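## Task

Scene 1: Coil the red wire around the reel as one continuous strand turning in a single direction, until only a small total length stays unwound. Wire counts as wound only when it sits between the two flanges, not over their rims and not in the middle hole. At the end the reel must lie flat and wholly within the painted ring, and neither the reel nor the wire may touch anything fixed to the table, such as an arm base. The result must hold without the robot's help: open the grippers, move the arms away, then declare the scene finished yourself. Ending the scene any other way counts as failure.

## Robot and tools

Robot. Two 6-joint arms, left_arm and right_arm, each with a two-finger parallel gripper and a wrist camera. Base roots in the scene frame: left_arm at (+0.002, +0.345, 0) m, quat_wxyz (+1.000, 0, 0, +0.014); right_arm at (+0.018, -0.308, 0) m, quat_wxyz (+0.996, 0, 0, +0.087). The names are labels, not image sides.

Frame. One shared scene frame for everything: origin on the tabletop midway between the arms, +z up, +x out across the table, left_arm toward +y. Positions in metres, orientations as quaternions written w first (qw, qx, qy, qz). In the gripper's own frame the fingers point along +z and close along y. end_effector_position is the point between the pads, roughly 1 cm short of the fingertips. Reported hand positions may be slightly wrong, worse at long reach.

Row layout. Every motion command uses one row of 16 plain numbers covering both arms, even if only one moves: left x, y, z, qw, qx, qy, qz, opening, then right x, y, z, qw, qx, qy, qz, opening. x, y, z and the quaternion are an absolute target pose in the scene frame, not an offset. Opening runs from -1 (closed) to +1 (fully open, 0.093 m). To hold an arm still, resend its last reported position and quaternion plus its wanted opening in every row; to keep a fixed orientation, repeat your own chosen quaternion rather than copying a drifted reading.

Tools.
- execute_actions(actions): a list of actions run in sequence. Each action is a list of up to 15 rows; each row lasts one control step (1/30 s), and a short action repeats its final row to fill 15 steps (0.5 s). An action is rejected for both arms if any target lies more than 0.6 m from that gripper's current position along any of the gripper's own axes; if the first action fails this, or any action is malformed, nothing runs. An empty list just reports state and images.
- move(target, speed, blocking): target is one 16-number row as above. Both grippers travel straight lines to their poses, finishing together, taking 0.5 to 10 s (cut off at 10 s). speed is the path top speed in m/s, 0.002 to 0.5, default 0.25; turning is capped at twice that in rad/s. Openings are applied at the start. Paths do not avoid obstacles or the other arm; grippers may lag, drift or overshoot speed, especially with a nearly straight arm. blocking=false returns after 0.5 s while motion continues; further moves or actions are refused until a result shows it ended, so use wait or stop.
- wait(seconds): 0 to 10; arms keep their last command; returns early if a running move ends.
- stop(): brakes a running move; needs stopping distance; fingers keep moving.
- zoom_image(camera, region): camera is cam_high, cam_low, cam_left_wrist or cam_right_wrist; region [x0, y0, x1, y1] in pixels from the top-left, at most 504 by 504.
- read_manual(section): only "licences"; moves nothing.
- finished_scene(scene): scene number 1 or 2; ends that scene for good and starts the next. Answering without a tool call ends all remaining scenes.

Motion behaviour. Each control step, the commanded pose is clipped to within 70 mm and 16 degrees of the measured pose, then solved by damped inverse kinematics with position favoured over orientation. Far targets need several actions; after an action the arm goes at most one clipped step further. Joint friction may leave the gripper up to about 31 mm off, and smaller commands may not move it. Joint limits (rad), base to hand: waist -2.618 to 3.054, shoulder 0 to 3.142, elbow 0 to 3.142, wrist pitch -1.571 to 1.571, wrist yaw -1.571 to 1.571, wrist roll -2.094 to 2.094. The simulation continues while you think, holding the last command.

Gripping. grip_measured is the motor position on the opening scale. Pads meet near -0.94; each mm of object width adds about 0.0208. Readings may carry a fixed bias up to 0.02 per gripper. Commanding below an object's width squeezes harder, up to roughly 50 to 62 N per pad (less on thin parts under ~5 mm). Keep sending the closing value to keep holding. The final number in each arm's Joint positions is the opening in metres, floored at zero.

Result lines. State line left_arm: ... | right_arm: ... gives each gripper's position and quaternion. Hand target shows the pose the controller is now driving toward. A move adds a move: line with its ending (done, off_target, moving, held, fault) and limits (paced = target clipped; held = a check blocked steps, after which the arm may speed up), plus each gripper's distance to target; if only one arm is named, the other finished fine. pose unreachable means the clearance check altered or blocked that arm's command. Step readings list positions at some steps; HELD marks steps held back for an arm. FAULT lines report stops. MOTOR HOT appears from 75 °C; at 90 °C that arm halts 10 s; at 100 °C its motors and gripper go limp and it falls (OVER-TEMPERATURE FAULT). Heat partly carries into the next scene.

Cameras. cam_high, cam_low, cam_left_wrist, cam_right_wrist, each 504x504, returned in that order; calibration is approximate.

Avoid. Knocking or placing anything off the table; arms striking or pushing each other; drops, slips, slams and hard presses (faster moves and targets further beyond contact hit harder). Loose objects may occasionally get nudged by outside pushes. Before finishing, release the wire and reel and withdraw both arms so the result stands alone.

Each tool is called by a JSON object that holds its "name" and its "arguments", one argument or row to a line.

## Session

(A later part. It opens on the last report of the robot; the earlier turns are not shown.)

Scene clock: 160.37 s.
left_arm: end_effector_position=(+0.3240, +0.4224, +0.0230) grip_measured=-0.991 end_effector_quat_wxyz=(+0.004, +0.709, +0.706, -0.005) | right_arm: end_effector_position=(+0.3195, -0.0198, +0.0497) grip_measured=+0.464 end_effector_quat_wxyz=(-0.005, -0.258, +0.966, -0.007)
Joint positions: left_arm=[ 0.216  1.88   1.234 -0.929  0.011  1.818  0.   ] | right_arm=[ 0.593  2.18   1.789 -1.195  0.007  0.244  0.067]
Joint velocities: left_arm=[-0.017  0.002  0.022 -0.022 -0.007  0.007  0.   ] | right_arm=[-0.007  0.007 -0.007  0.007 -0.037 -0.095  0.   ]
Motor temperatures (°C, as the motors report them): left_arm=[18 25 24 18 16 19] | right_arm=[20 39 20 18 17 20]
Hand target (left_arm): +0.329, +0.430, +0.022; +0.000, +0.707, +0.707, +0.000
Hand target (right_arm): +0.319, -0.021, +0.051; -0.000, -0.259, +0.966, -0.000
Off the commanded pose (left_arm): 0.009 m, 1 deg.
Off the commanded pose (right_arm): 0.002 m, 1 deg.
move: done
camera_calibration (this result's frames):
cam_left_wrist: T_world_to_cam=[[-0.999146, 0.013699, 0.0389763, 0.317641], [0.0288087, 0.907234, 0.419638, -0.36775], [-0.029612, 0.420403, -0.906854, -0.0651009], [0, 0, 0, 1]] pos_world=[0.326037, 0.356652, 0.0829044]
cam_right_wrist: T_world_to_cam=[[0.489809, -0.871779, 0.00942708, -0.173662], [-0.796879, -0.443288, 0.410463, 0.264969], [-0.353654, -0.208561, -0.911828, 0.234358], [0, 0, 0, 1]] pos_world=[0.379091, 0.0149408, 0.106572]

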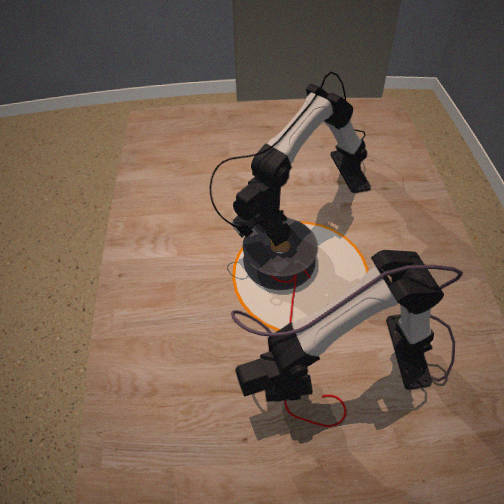

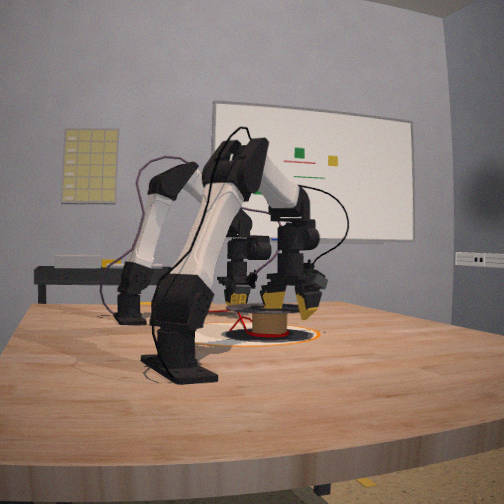

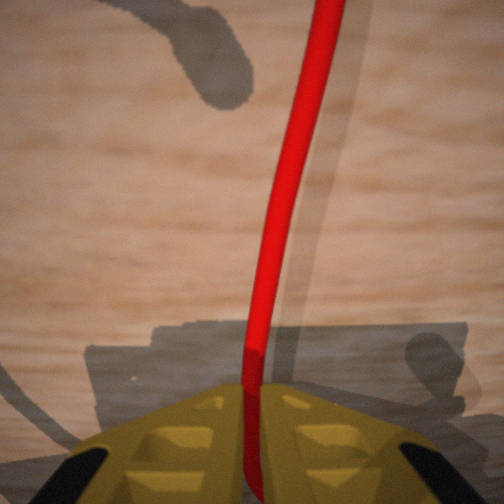

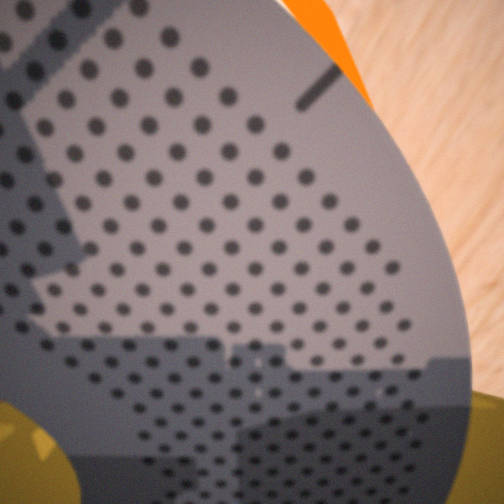

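{"name": "move", "arguments": {
  "target": [0.325,0.41,0.022,0,0.707,0.707,0,-1.0, 0.3417,0.002,0.051,0,-0.5,0.866,0,0.45],
  "speed": 0.15
}}

{"name": "zoom_image", "arguments": {
  "camera": "cam_high",
  "region": [220,210,400,340]
}}

{"name": "zoom_image", "arguments": {
  "camera": "cam_low",
  "region": [190,280,340,360]
}}

Scene clock: 164.47 s.
left_arm: end_effector_position=(+0.3270, +0.4088, +0.0230) grip_measured=-0.991 end_effector_quat_wxyz=(+0.005, +0.708, +0.706, -0.006) | right_arm: end_effector_position=(+0.3399, +0.0028, +0.0506) grip_measured=+0.464 end_effector_quat_wxyz=(+0.004, -0.494, +0.869, +0.004)
Joint positions: left_arm=[ 0.176  1.88   1.234 -0.929  0.015  1.776  0.   ] | right_arm=[ 0.593  2.287  1.969 -1.243 -0.006 -0.268  0.067]
Joint velocities: left_arm=[ 0.012 -0.022  0.002 -0.037  0.007  0.007  0.   ] | right_arm=[ 0.007  0.012  0.017  0.022  0.007  0.022 -0.   ]
Motor temperatures (°C, as the motors report them): left_arm=[18 25 24 18 16 19] | right_arm=[20 39 20 18 17 20]
Hand target (left_arm): +0.325, +0.410, +0.022; -0.000, +0.707, +0.707, -0.000
Hand target (right_arm): +0.342, +0.002, +0.050; +0.000, -0.500, +0.866, +0.000
Off the commanded pose (left_arm): 0.003 m, 1 deg.
Off the commanded pose (right_arm): 0.002 m, 1 deg.
move: done
camera_calibration (this result's frames):
cam_left_wrist: T_world_to_cam=[[-0.999176, 0.012303, 0.0386709, 0.321397], [0.0273032, 0.908806, 0.416325, -0.355597], [-0.0300223, 0.417038, -0.908393, -0.0577524], [0, 0, 0, 1]] pos_world=[0.329107, 0.343299, 0.0831535]
cam_right_wrist: T_world_to_cam=[[0.854074, -0.520134, -0.00419735, -0.288081], [-0.477822, -0.787734, 0.388794, 0.184543], [-0.205531, -0.330054, -0.921315, 0.197528], [0, 0, 0, 1]] pos_world=[0.37482, 0.0607251, 0.109027]

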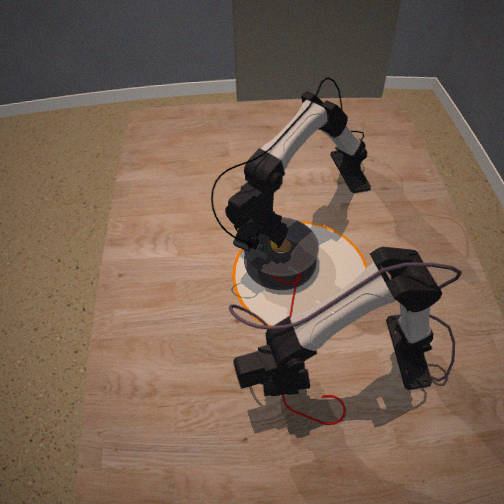

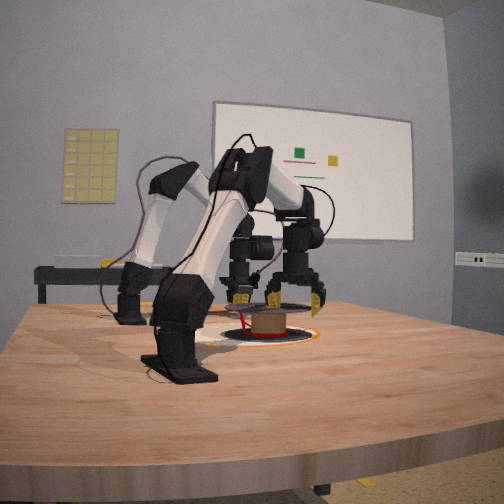

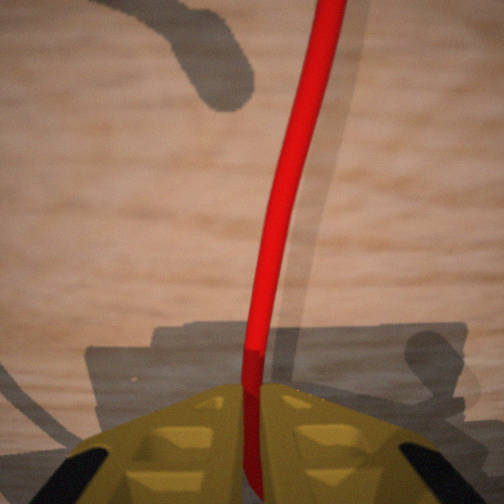

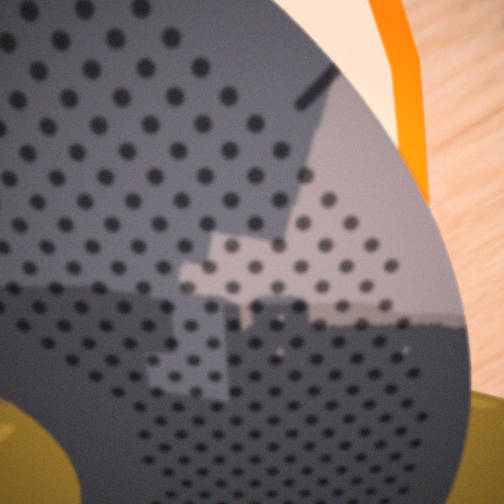

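Region (220, 210, 400, 340) of cam_high's 504x504 image, scaled by 2.800, with more detail than that image has.

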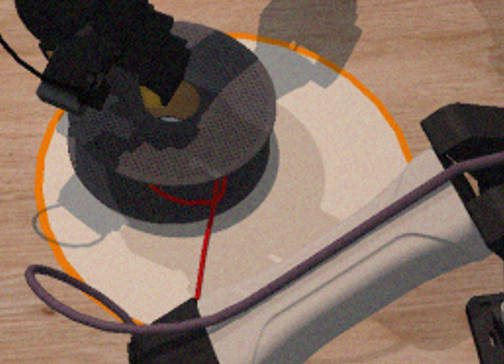

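Region (190, 280, 340, 360) of cam_low's 504x504 image, scaled by 3.360, with more detail than that image has; it fills the top 269 rows of this view, and the rest is white.

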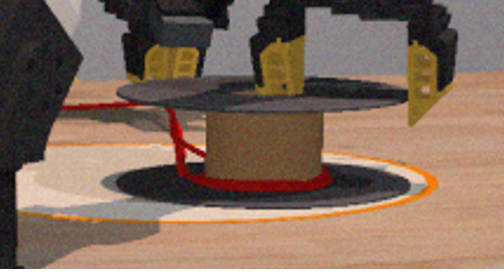

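{"name": "move", "arguments": {
  "target": [0.322,0.398,0.022,0,0.707,0.707,0,-1.0, 0.35,0.033,0.051,0,-0.707,0.707,0,0.45],
  "speed": 0.15
}}

{"name": "zoom_image", "arguments": {
  "camera": "cam_high",
  "region": [220,210,400,340]
}}

{"name": "zoom_image", "arguments": {
  "camera": "cam_low",
  "region": [190,280,340,360]
}}

Scene clock: 167.77 s.
left_arm: end_effector_position=(+0.3201, +0.3973, +0.0171) grip_measured=-0.991 end_effector_quat_wxyz=(-0.002, +0.707, +0.707, -0.017) | right_arm: end_effector_position=(+0.3504, +0.0306, +0.0509) grip_measured=+0.464 end_effector_quat_wxyz=(+0.002, -0.697, +0.717, +0.004)
Joint positions: left_arm=[ 0.145  1.88   1.208 -0.929  0.015  1.742  0.   ] | right_arm=[ 0.619  2.436  2.23  -1.36  -0.007 -0.75   0.067]
Joint velocities: left_arm=[ 0.007  0.002 -0.002  0.051  0.022  0.022  0.   ] | right_arm=[-0.002  0.017  0.012 -0.037  0.007 -0.007 -0.   ]
Motor temperatures (°C, as the motors report them): left_arm=[18 25 24 18 16 19] | right_arm=[20 39 21 18 17 20]
Hand target (left_arm): +0.322, +0.398, +0.022; -0.000, +0.707, +0.707, -0.000
Hand target (right_arm): +0.350, +0.033, +0.050; -0.001, +0.707, -0.707, +0.000
Off the commanded pose (left_arm): 0.005 m, 2 deg.
Off the commanded pose (right_arm): 0.002 m, 2 deg.
move: done
camera_calibration (this result's frames):
cam_left_wrist: T_world_to_cam=[[-0.997891, 0.00872045, 0.0643235, 0.315426], [0.0344923, 0.910695, 0.411637, -0.345523], [-0.0549894, 0.412987, -0.909075, -0.0489013], [0, 0, 0, 1]] pos_world=[0.32399, 0.332111, 0.0774858]
cam_right_wrist: T_world_to_cam=[[0.999252, -0.0385166, -0.00341802, -0.348227], [-0.034114, -0.919736, 0.391051, 0.0597337], [-0.0182056, -0.390642, -0.920363, 0.14535], [0, 0, 0, 1]] pos_world=[0.352651, 0.0983065, 0.109225]

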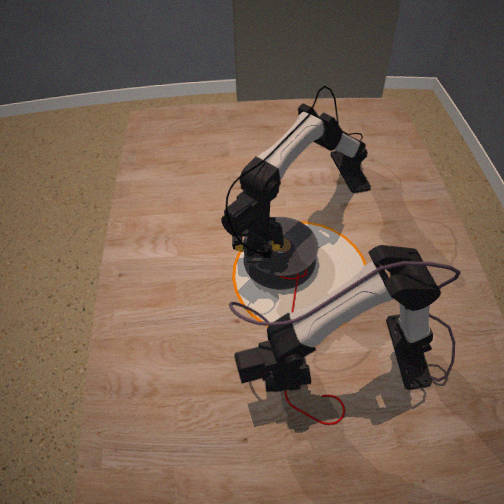

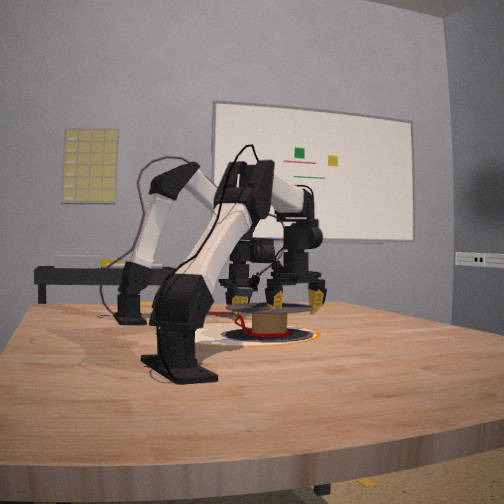

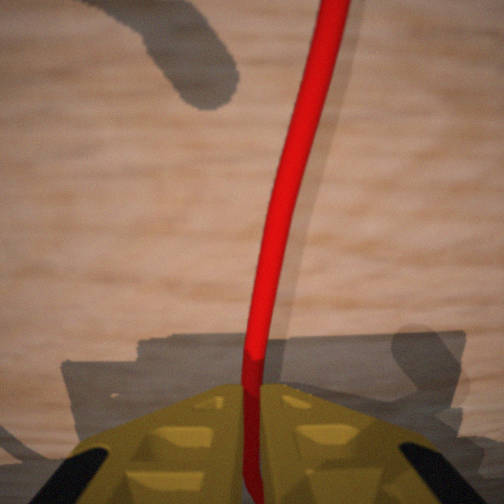

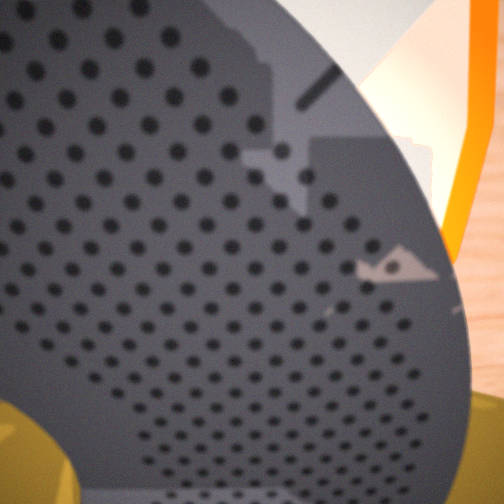

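Region (220, 210, 400, 340) of cam_high's 504x504 image, scaled by 2.800, with more detail than that image has.

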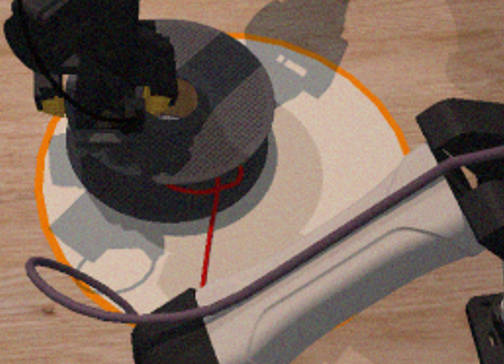

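Region (190, 280, 340, 360) of cam_low's 504x504 image, scaled by 3.360, with more detail than that image has; it fills the top 269 rows of this view, and the rest is white.

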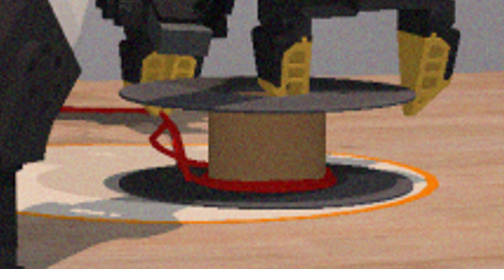

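{"name": "move", "arguments": {
  "target": [0.315,0.366,0.022,0,0.707,0.707,0,-1.0, 0.3355,0.0729,0.051,0,-0.906,0.423,0,0.45],
  "speed": 0.2
}}

{"name": "zoom_image", "arguments": {
  "camera": "cam_high",
  "region": [220,210,400,340]
}}

{"name": "zoom_image", "arguments": {
  "camera": "cam_low",
  "region": [190,280,340,360]
}}

Scene clock: 171.60 s.
left_arm: end_effector_position=(+0.3121, +0.3659, +0.0177) grip_measured=-0.991 end_effector_quat_wxyz=(-0.005, +0.707, +0.707, -0.017) | right_arm: end_effector_position=(+0.3351, +0.0700, +0.0508) grip_measured=+0.464 end_effector_quat_wxyz=(+0.000, +0.901, -0.434, -0.005)
Joint positions: left_arm=[ 0.049  1.841  1.159 -0.921  0.015  1.646  0.   ] | right_arm=[ 0.697  2.59   2.515 -1.498 -0.009 -1.374  0.067]
Joint velocities: left_arm=[-0.022  0.007 -0.012 -0.037 -0.051  0.022  0.   ] | right_arm=[-0.002  0.022  0.032 -0.007  0.051  0.007 -0.001]
Motor temperatures (°C, as the motors report them): left_arm=[18 26 24 18 16 19] | right_arm=[20 40 21 18 17 20]
Hand target (left_arm): +0.314, +0.366, +0.022; -0.001, +0.707, +0.707, -0.001
Hand target (right_arm): +0.336, +0.073, +0.051; -0.001, +0.906, -0.423, +0.002
Off the commanded pose (left_arm): 0.005 m, 2 deg.
Off the commanded pose (right_arm): 0.003 m, 1 deg.
move: done
camera_calibration (this result's frames):
cam_left_wrist: T_world_to_cam=[[-0.997591, 0.00860021, 0.068841, 0.307538], [0.0364152, 0.909514, 0.414076, -0.317026], [-0.0590507, 0.415585, -0.907635, -0.035594], [0, 0, 0, 1]] pos_world=[0.31624, 0.300487, 0.0777953]
cam_right_wrist: T_world_to_cam=[[0.78791, 0.615765, -0.00565385, -0.306251], [0.568427, -0.723745, 0.39126, -0.120106], [0.236833, -0.311492, -0.920263, 0.069331], [0, 0, 0, 1]] pos_world=[0.29315, 0.123248, 0.109064]

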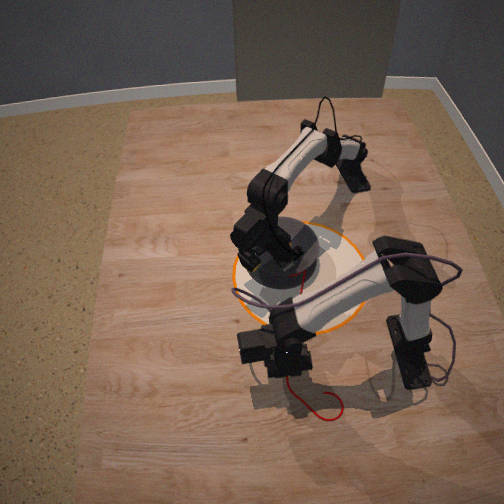

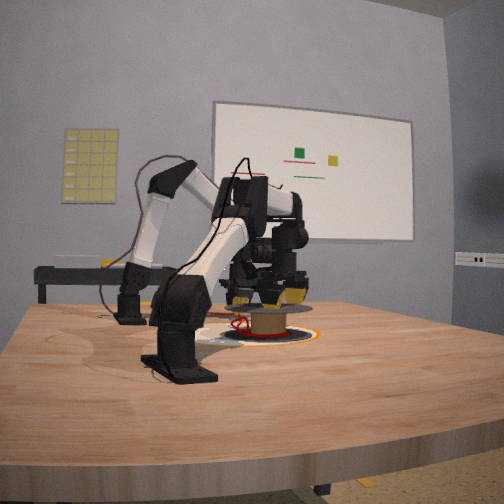

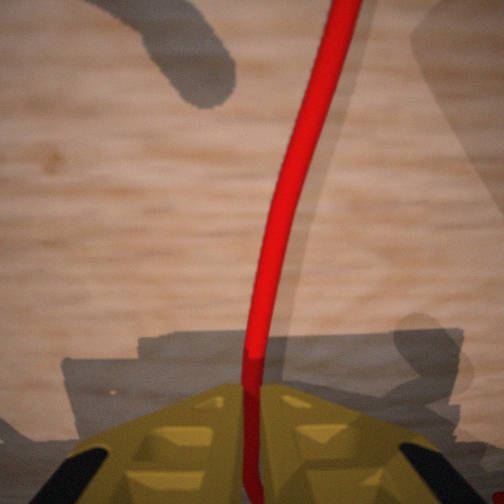

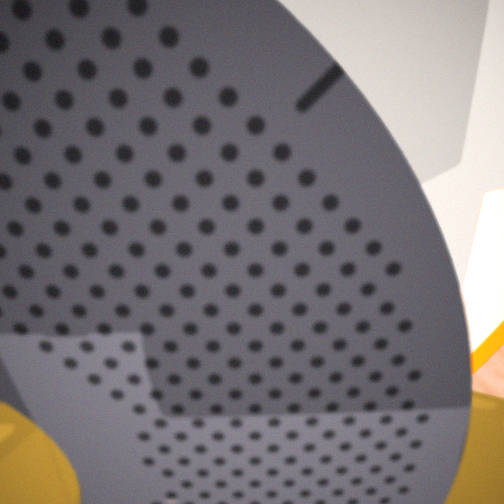

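Region (220, 210, 400, 340) of cam_high's 504x504 image, scaled by 2.800, with more detail than that image has.

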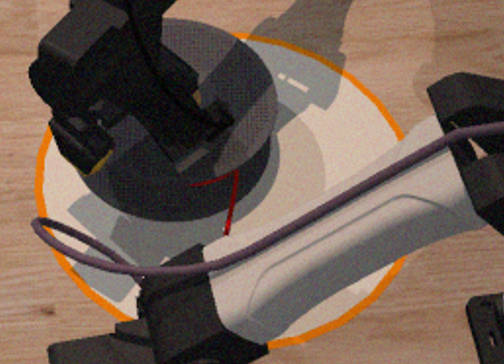

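Region (190, 280, 340, 360) of cam_low's 504x504 image, scaled by 3.360, with more detail than that image has; it fills the top 269 rows of this view, and the rest is white.

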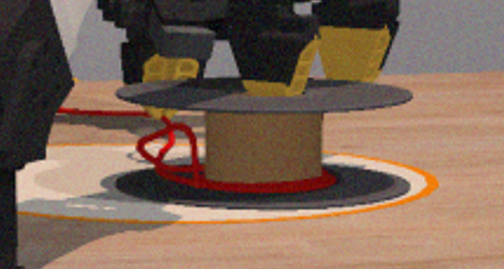

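{"name": "move", "arguments": {
  "target": [0.314,0.366,0.022,0,0.707,0.707,0,-1.0, 0.3355,0.0729,0.051,0,-0.906,0.423,0,1.0],
  "speed": 0.2
}}

{"name": "move", "arguments": {
  "target": [0.314,0.366,0.022,0,0.707,0.707,0,-1.0, 0.33,0.02,0.13,0,-0.707,0.707,0,1.0],
  "speed": 0.25
}}

{"name": "move", "arguments": {
  "target": [0.314,0.366,0.022,0,0.707,0.707,0,-1.0, 0.30,-0.12,0.14,0,-0.259,0.966,0,1.0],
  "speed": 0.25
}}

Scene clock: 174.27 s.
left_arm: end_effector_position=(+0.3125, +0.3661, +0.0176) grip_measured=-0.991 end_effector_quat_wxyz=(-0.005, +0.706, +0.708, -0.016) | right_arm: end_effector_position=(+0.3349, +0.0698, +0.0507) grip_measured=+0.990 end_effector_quat_wxyz=(+0.001, +0.904, -0.429, -0.005)
Joint positions: left_arm=[ 0.049  1.841  1.159 -0.919  0.014  1.645  0.   ] | right_arm=[ 0.697  2.591  2.517 -1.5   -0.009 -1.386  0.093]
Joint velocities: left_arm=[ 0.007 -0.002  0.007  0.022 -0.007  0.037  0.   ] | right_arm=[-0.002 -0.007  0.017 -0.037  0.051 -0.081  0.   ]
Motor temperatures (°C, as the motors report them): left_arm=[18 27 24 18 16 19] | right_arm=[20 40 22 18 17 20]
Hand target (left_arm): +0.314, +0.366, +0.022; -0.000, +0.707, +0.707, -0.000
Hand target (right_arm): +0.335, +0.073, +0.051; -0.000, +0.906, -0.423, +0.000
Off the commanded pose (left_arm): 0.005 m, 2 deg.
Off the commanded pose (right_arm): 0.003 m, 1 deg.
move: done
camera_calibration (this result's frames):
cam_left_wrist: T_world_to_cam=[[-0.997724, 0.00702458, 0.0670669, 0.308632], [0.0343199, 0.909013, 0.415352, -0.316426], [-0.0580471, 0.416708, -0.907185, -0.0364107], [0, 0, 0, 1]] pos_world=[0.316675, 0.30064, 0.077698]
cam_right_wrist: T_world_to_cam=[[0.780805, 0.624734, -0.00705992, -0.304152], [0.577041, -0.716774, 0.391483, -0.123512], [0.239513, -0.309746, -0.920158, 0.068213], [0, 0, 0, 1]] pos_world=[0.292417, 0.122613, 0.108972]

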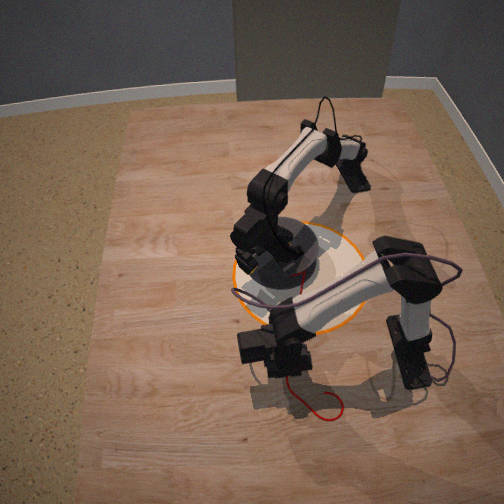

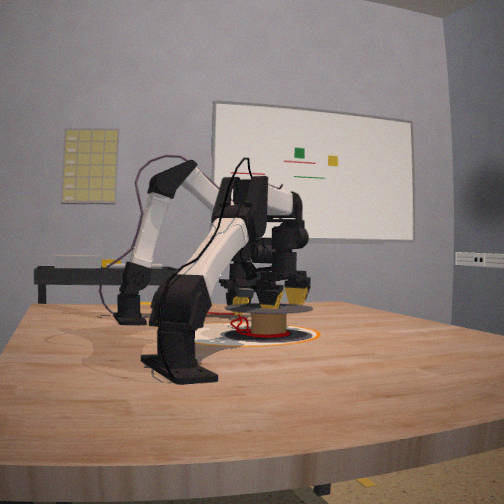

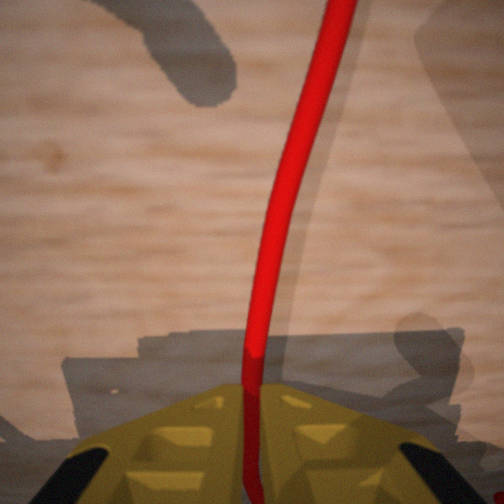

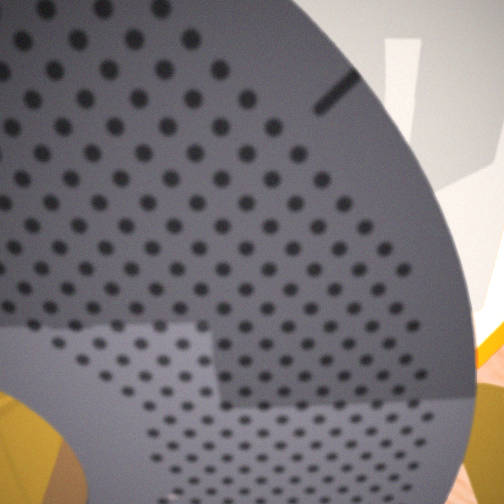

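Scene clock: 176.20 s.
left_arm: end_effector_position=(+0.3126, +0.3661, +0.0176) grip_measured=-0.991 end_effector_quat_wxyz=(-0.005, +0.706, +0.708, -0.016) | right_arm: end_effector_position=(+0.3319, +0.0302, +0.1303) grip_measured=+0.990 end_effector_quat_wxyz=(+0.025, -0.713, +0.701, +0.005)
Joint positions: left_arm=[ 0.049  1.841  1.159 -0.919  0.014  1.645  0.   ] | right_arm=[ 0.646  2.36   2.413 -1.574 -0.009 -0.768  0.093]
Joint velocities: left_arm=[-0.007  0.007 -0.007 -0.007 -0.066  0.037  0.   ] | right_arm=[ 0.017 -0.002  0.002 -0.007 -0.022  0.022 -0.001]
Motor temperatures (°C, as the motors report them): left_arm=[18 27 24 18 16 19] | right_arm=[20 40 21 18 17 20]
Hand target (left_arm): +0.314, +0.366, +0.022; +0.000, +0.707, +0.707, -0.000
Hand target (right_arm): +0.331, +0.021, +0.130; -0.014, +0.707, -0.707, -0.001
Off the commanded pose (left_arm): 0.005 m, 2 deg.
Off the commanded pose (right_arm): 0.010 m, 3 deg.
joint sent to its limit (right arm) — the command would take joint 4 (wrist pitch) past its lower limit, so that joint was sent only as far as its limit.
move: off_target (right_arm)
camera_calibration (this result's frames):
cam_left_wrist: T_world_to_cam=[[-0.997749, 0.00702263, 0.0666877, 0.308739], [0.0341619, 0.909001, 0.415391, -0.316382], [-0.057702, 0.416734, -0.907195, -0.0365282], [0, 0, 0, 1]] pos_world=[0.316745, 0.300646, 0.0776949]
cam_right_wrist: T_world_to_cam=[[0.999612, 0.00649968, 0.0270716, -0.334894], [-0.00365625, -0.933298, 0.359084, 0.0221683], [0.0275998, -0.359044, -0.932913, 0.203352], [0, 0, 0, 1]] pos_world=[0.329233, 0.0958785, 0.190815]

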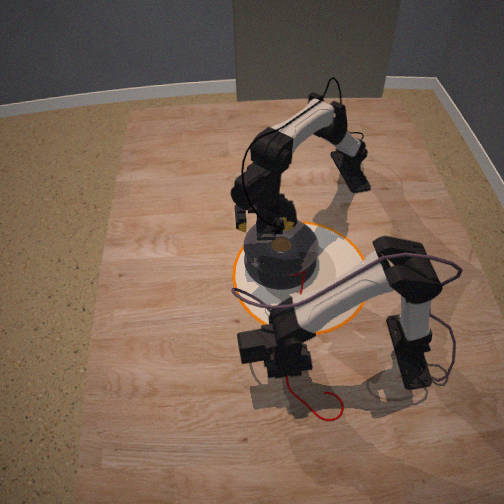

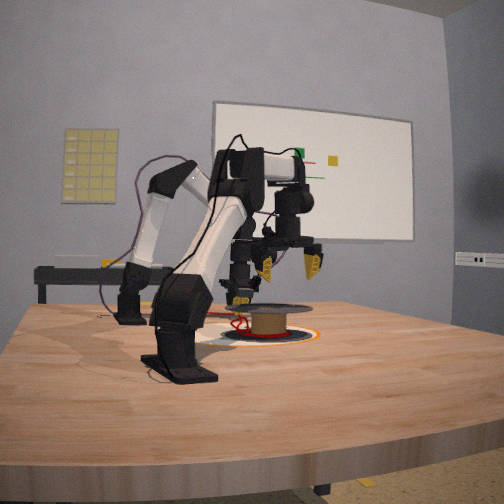

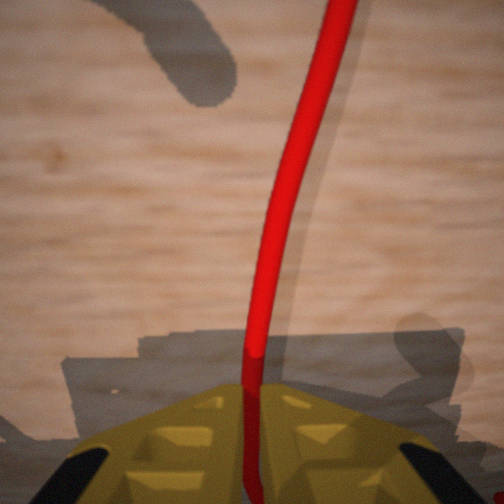

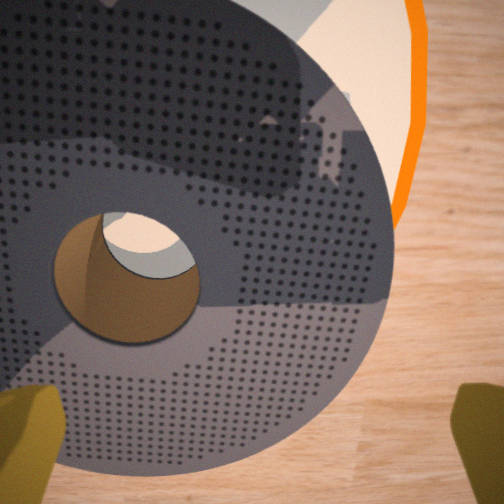

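Scene clock: 178.83 s.
left_arm: end_effector_position=(+0.3126, +0.3661, +0.0176) grip_measured=-0.991 end_effector_quat_wxyz=(-0.005, +0.706, +0.708, -0.016) | right_arm: end_effector_position=(+0.2996, -0.1162, +0.1425) grip_measured=+0.990 end_effector_quat_wxyz=(-0.006, -0.266, +0.964, +0.002)
Joint positions: left_arm=[ 0.049  1.841  1.159 -0.919  0.014  1.645  0.   ] | right_arm=[ 0.421  1.844  1.672 -1.41  -0.009  0.056  0.093]
Joint velocities: left_arm=[ 0.002  0.002 -0.017  0.051 -0.022  0.022  0.   ] | right_arm=[-0.002 -0.002 -0.012  0.037 -0.007 -0.066 -0.001]
Motor temperatures (°C, as the motors report them): left_arm=[18 27 24 18 16 19] | right_arm=[20 40 21 18 17 20]
Hand target (left_arm): +0.314, +0.366, +0.022; -0.000, +0.707, +0.707, -0.000
Hand target (right_arm): +0.300, -0.119, +0.142; -0.001, -0.259, +0.966, +0.004
Off the commanded pose (left_arm): 0.005 m, 2 deg.
Off the commanded pose (right_arm): 0.005 m, 1 deg.
move: done
camera_calibration (this result's frames):
cam_left_wrist: T_world_to_cam=[[-0.997749, 0.00702263, 0.0666877, 0.308739], [0.0341619, 0.909001, 0.415391, -0.316382], [-0.057702, 0.416734, -0.907195, -0.0365282], [0, 0, 0, 1]] pos_world=[0.316745, 0.300646, 0.0776949]
cam_right_wrist: T_world_to_cam=[[0.503861, -0.863737, -0.00911688, -0.24945], [-0.786398, -0.463061, 0.408843, 0.163138], [-0.357355, -0.198831, -0.912559, 0.294141], [0, 0, 0, 1]] pos_world=[0.359092, -0.0814315, 0.199449]

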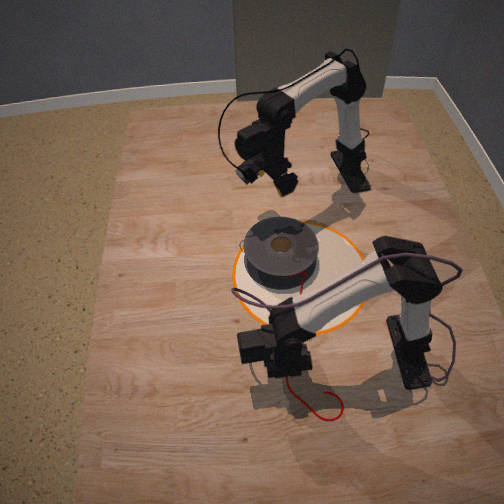

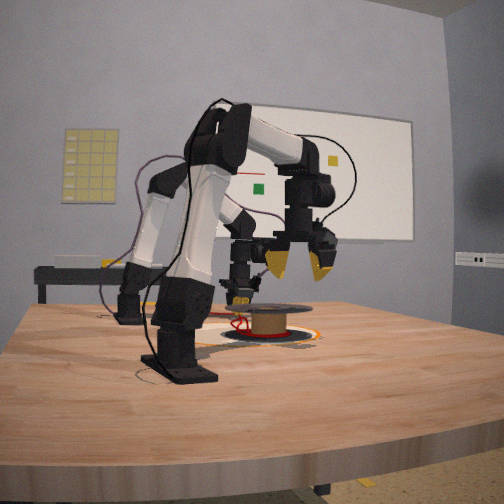

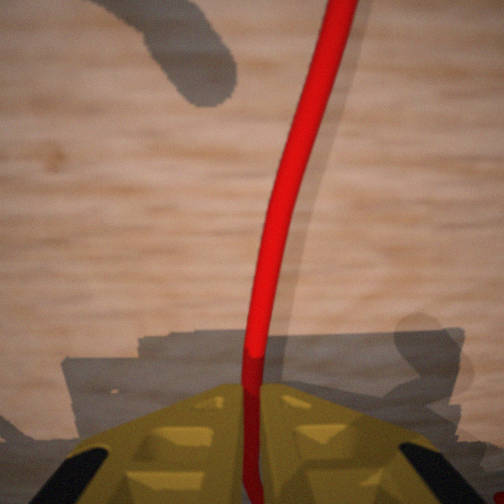

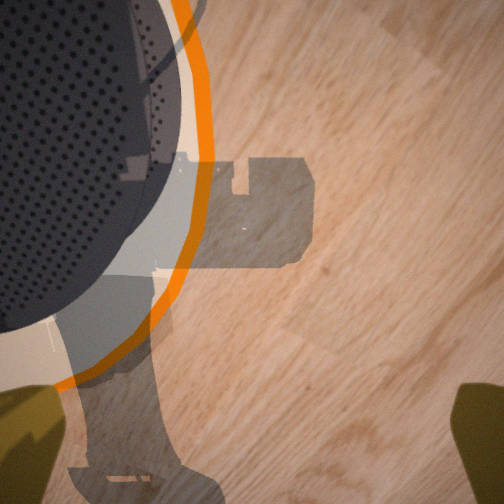

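{"name": "zoom_image", "arguments": {
  "camera": "cam_low",
  "region": [210,295,330,350]
}}

{"name": "zoom_image", "arguments": {
  "camera": "cam_high",
  "region": [230,205,350,305]
}}

Region (210, 295, 330, 350) of cam_low's 504x504 image, scaled by 4.200, with more detail than that image has; it fills the top 231 rows of this view, and the rest is white.

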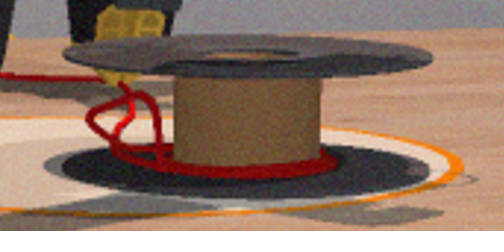

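Region (230, 205, 350, 305) of cam_high's 504x504 image, scaled by 4.200, with more detail than that image has.

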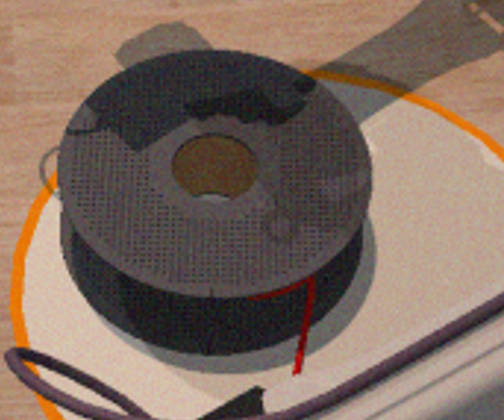

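{"name": "move", "arguments": {
  "target": [0.314,0.366,0.022,0,0.707,0.707,0,0.0, 0.319,-0.021,0.12,0,-0.259,0.966,0,1.0],
  "speed": 0.25
}}

{"name": "move", "arguments": {
  "target": [0.30,0.33,0.10,0,0.707,0.707,0,0.0, 0.319,-0.021,0.05,0,-0.259,0.966,0,1.0],
  "speed": 0.15
}}

Scene clock: 187.37 s.
left_arm: end_effector_position=(+0.3130, +0.3664, +0.0176) grip_measured=-0.002 end_effector_quat_wxyz=(-0.005, +0.706, +0.708, -0.015) | right_arm: end_effector_position=(+0.3174, -0.0212, +0.1172) grip_measured=+0.990 end_effector_quat_wxyz=(+0.001, -0.262, +0.965, +0.004)
Joint positions: left_arm=[ 0.049  1.841  1.159 -0.917  0.012  1.645  0.045] | right_arm=[ 0.588  2.139  1.992 -1.419 -0.006  0.232  0.093]
Joint velocities: left_arm=[-0.012 -0.002  0.022  0.007  0.007  0.022  0.001] | right_arm=[-0.007 -0.007 -0.022 -0.066  0.022 -0.051  0.   ]
Motor temperatures (°C, as the motors report them): left_arm=[18 28 23 18 16 19] | right_arm=[20 39 21 18 17 20]
Hand target (left_arm): +0.314, +0.366, +0.022; +0.000, +0.707, +0.707, -0.000
Hand target (right_arm): +0.319, -0.022, +0.119; +0.001, -0.259, +0.966, -0.003
Off the commanded pose (left_arm): 0.005 m, 2 deg.
Off the commanded pose (right_arm): 0.003 m, 1 deg.
move: done
camera_calibration (this result's frames):
cam_left_wrist: T_world_to_cam=[[-0.997866, 0.00695797, 0.0649182, 0.30927], [0.0334601, 0.908306, 0.416966, -0.316208], [-0.0560644, 0.418249, -0.906601, -0.0377177], [0, 0, 0, 1]] pos_world=[0.317076, 0.300837, 0.0775759]
cam_right_wrist: T_world_to_cam=[[0.497046, -0.867686, -0.00817251, -0.174615], [-0.795367, -0.459344, 0.395467, 0.235986], [-0.346895, -0.190065, -0.918444, 0.293942], [0, 0, 0, 1]] pos_world=[0.376455, 0.0127559, 0.175218]

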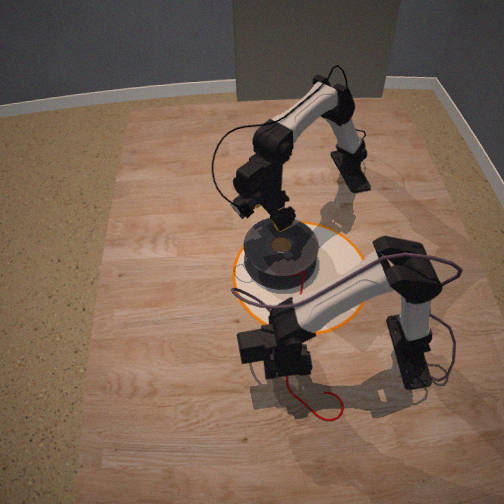

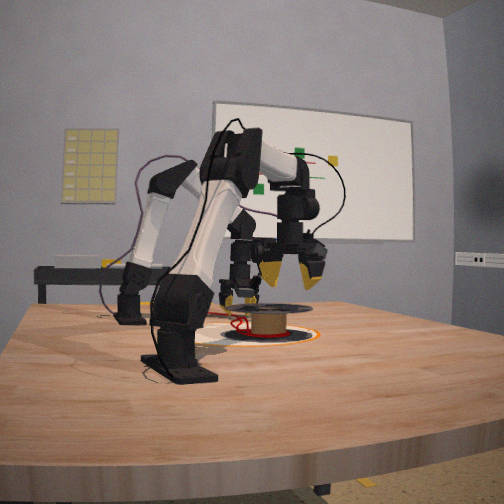

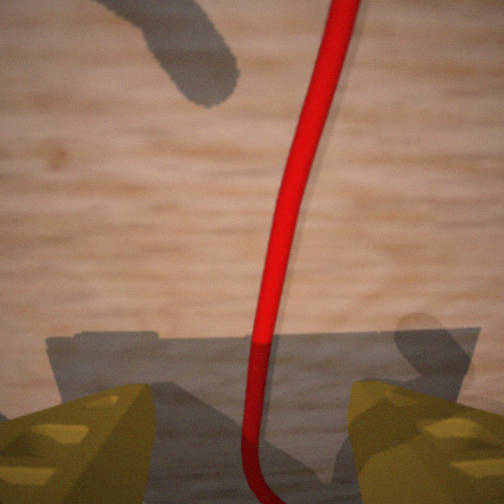

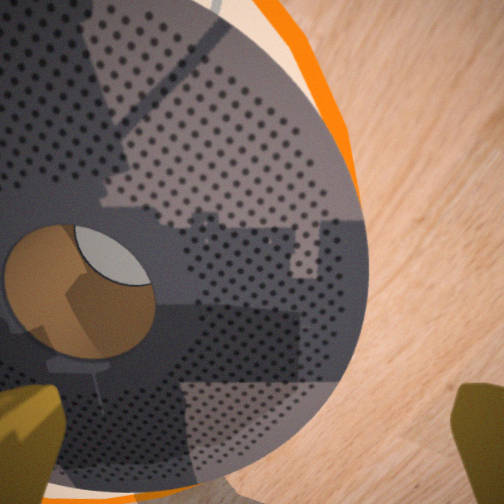

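Scene clock: 188.60 s.
left_arm: end_effector_position=(+0.2984, +0.3306, +0.0904) grip_measured=-0.002 end_effector_quat_wxyz=(-0.003, +0.707, +0.707, -0.010) | right_arm: end_effector_position=(+0.3188, -0.0198, +0.0607) grip_measured=+0.990 end_effector_quat_wxyz=(+0.006, -0.261, +0.965, +0.007)
Joint positions: left_arm=[-0.068  1.693  1.283 -1.178  0.011  1.53   0.045] | right_arm=[ 0.588  2.139  1.768 -1.183 -0.006  0.233  0.093]
Joint velocities: left_arm=[ 0.007 -0.007 -0.007 -0.066  0.037 -0.037  0.001] | right_arm=[ 0.002 -0.002  0.002  0.037 -0.081 -0.007 -0.001]
Motor temperatures (°C, as the motors report them): left_arm=[18 29 23 18 16 19] | right_arm=[20 39 21 18 17 20]
Hand target (left_arm): +0.299, +0.331, +0.099; -0.000, +0.707, +0.707, -0.000
Hand target (right_arm): +0.318, -0.022, +0.050; -0.000, -0.259, +0.966, -0.000
Off the commanded pose (left_arm): 0.010 m, 1 deg.
Off the commanded pose (right_arm): 0.011 m, 1 deg.
move: off_target (right_arm)
camera_calibration (this result's frames):
cam_left_wrist: T_world_to_cam=[[-0.998405, 0.00908056, 0.0557301, 0.290478], [0.0317209, 0.906719, 0.420541, -0.312787], [-0.0467128, 0.421637, -0.90556, 0.0384147], [0, 0, 0, 1]] pos_world=[0.301731, 0.264776, 0.150138]
cam_right_wrist: T_world_to_cam=[[0.495807, -0.868362, -0.0111183, -0.17406], [-0.799507, -0.461417, 0.384557, 0.261978], [-0.339065, -0.181777, -0.923034, 0.240713], [0, 0, 0, 1]] pos_world=[0.377371, 0.0134902, 0.119505]

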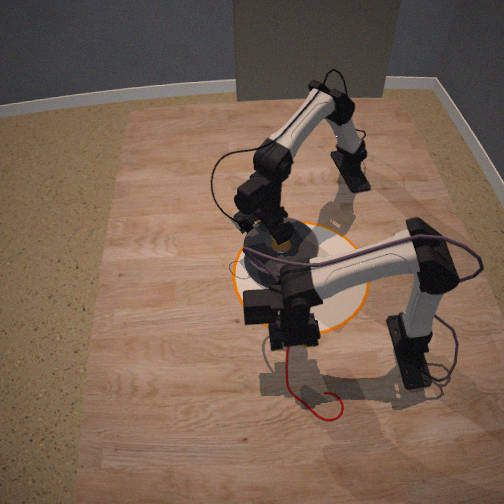

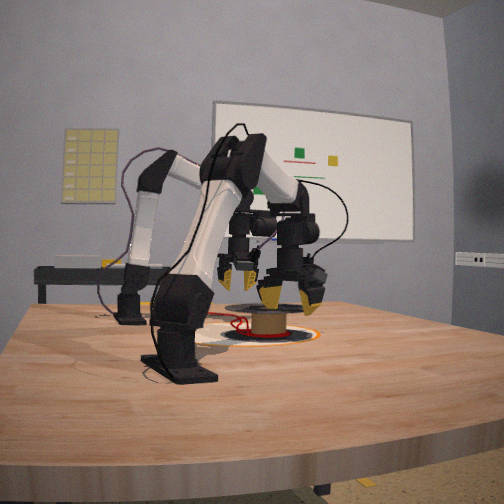

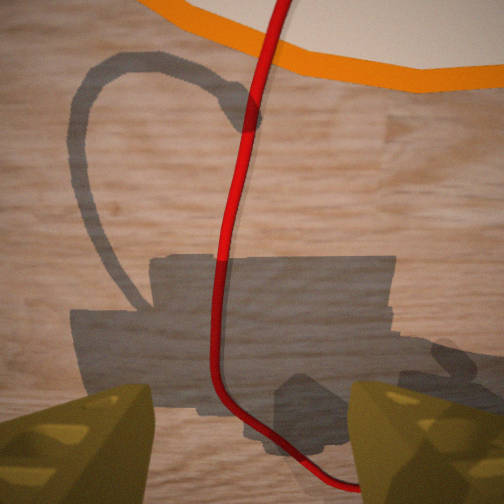

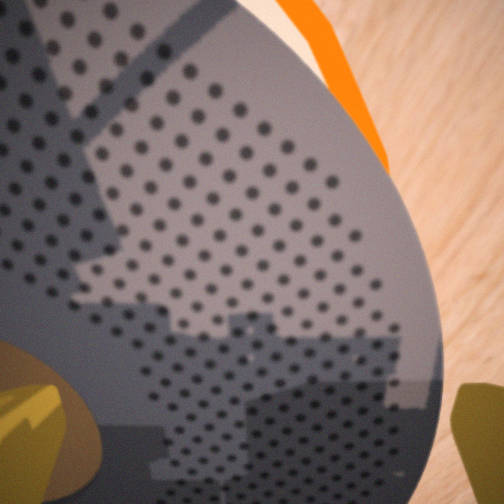

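{"name": "move", "arguments": {
  "target": [0.27,0.25,0.12,0.2,0.6,0.76,-0.1,0.0, 0.319,-0.021,0.045,0,-0.259,0.966,0,1.0],
  "speed": 0.12
}}

Scene clock: 191.57 s.
left_arm: end_effector_position=(+0.2690, +0.2553, +0.1163) grip_measured=-0.002 end_effector_quat_wxyz=(+0.186, +0.603, +0.769, -0.102) | right_arm: end_effector_position=(+0.3216, -0.0172, +0.0608) grip_measured=+0.990 end_effector_quat_wxyz=(+0.013, -0.261, +0.965, +0.010)
Joint positions: left_arm=[-0.132  1.398  1.032 -0.987  0.371  1.186  0.045] | right_arm=[ 0.588  2.139  1.768 -1.167 -0.006  0.233  0.093]
Joint velocities: left_arm=[-0.007 -0.002 -0.007  0.037  0.007 -0.007 -0.   ] | right_arm=[ 0.002  0.002  0.002  0.066  0.022 -0.007  0.001]
Motor temperatures (°C, as the motors report them): left_arm=[18 29 23 18 16 19] | right_arm=[20 39 21 18 17 20]
Hand target (left_arm): +0.269, +0.251, +0.120; +0.200, +0.605, +0.764, -0.102
Hand target (right_arm): +0.318, -0.021, +0.045; -0.000, -0.259, +0.966, -0.000
Off the commanded pose (left_arm): 0.006 m, 2 deg.
Off the commanded pose (right_arm): 0.016 m, 2 deg.
move: off_target (right_arm)
camera_calibration (this result's frames):
cam_left_wrist: T_world_to_cam=[[-0.972894, -0.228356, -0.0364707, 0.324865], [-0.229315, 0.973039, 0.0246914, -0.155123], [0.0298489, 0.0323854, -0.99903, 0.181896], [0, 0, 0, 1]] pos_world=[0.275058, 0.219235, 0.197398]
cam_right_wrist: T_world_to_cam=[[0.495954, -0.868221, -0.0148836, -0.172962], [-0.803778, -0.465493, 0.370482, 0.267501], [-0.328588, -0.171779, -0.928721, 0.239355], [0, 0, 0, 1]] pos_world=[0.379442, 0.0154667, 0.120615]

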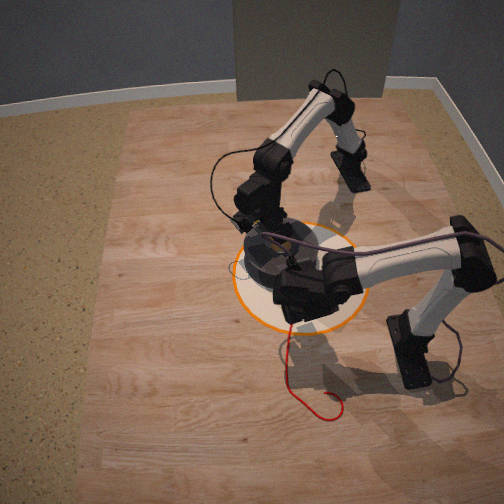

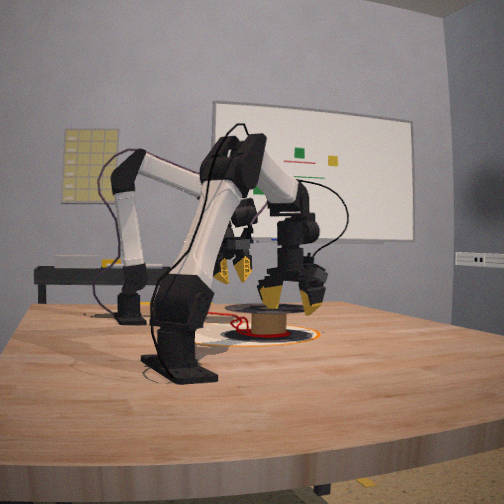

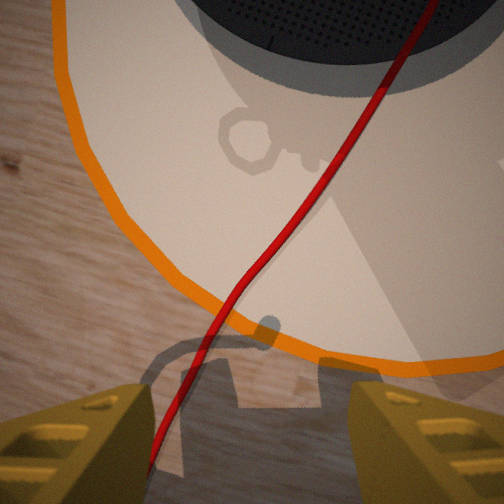

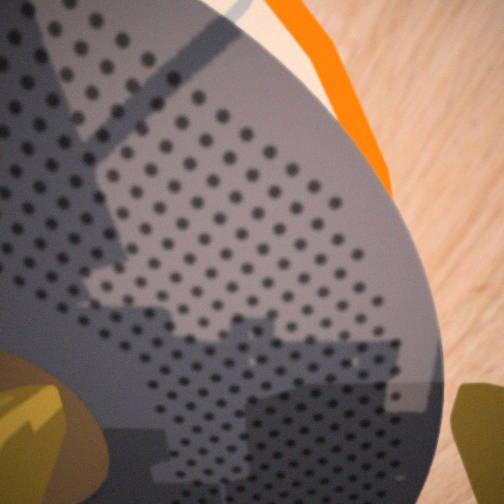

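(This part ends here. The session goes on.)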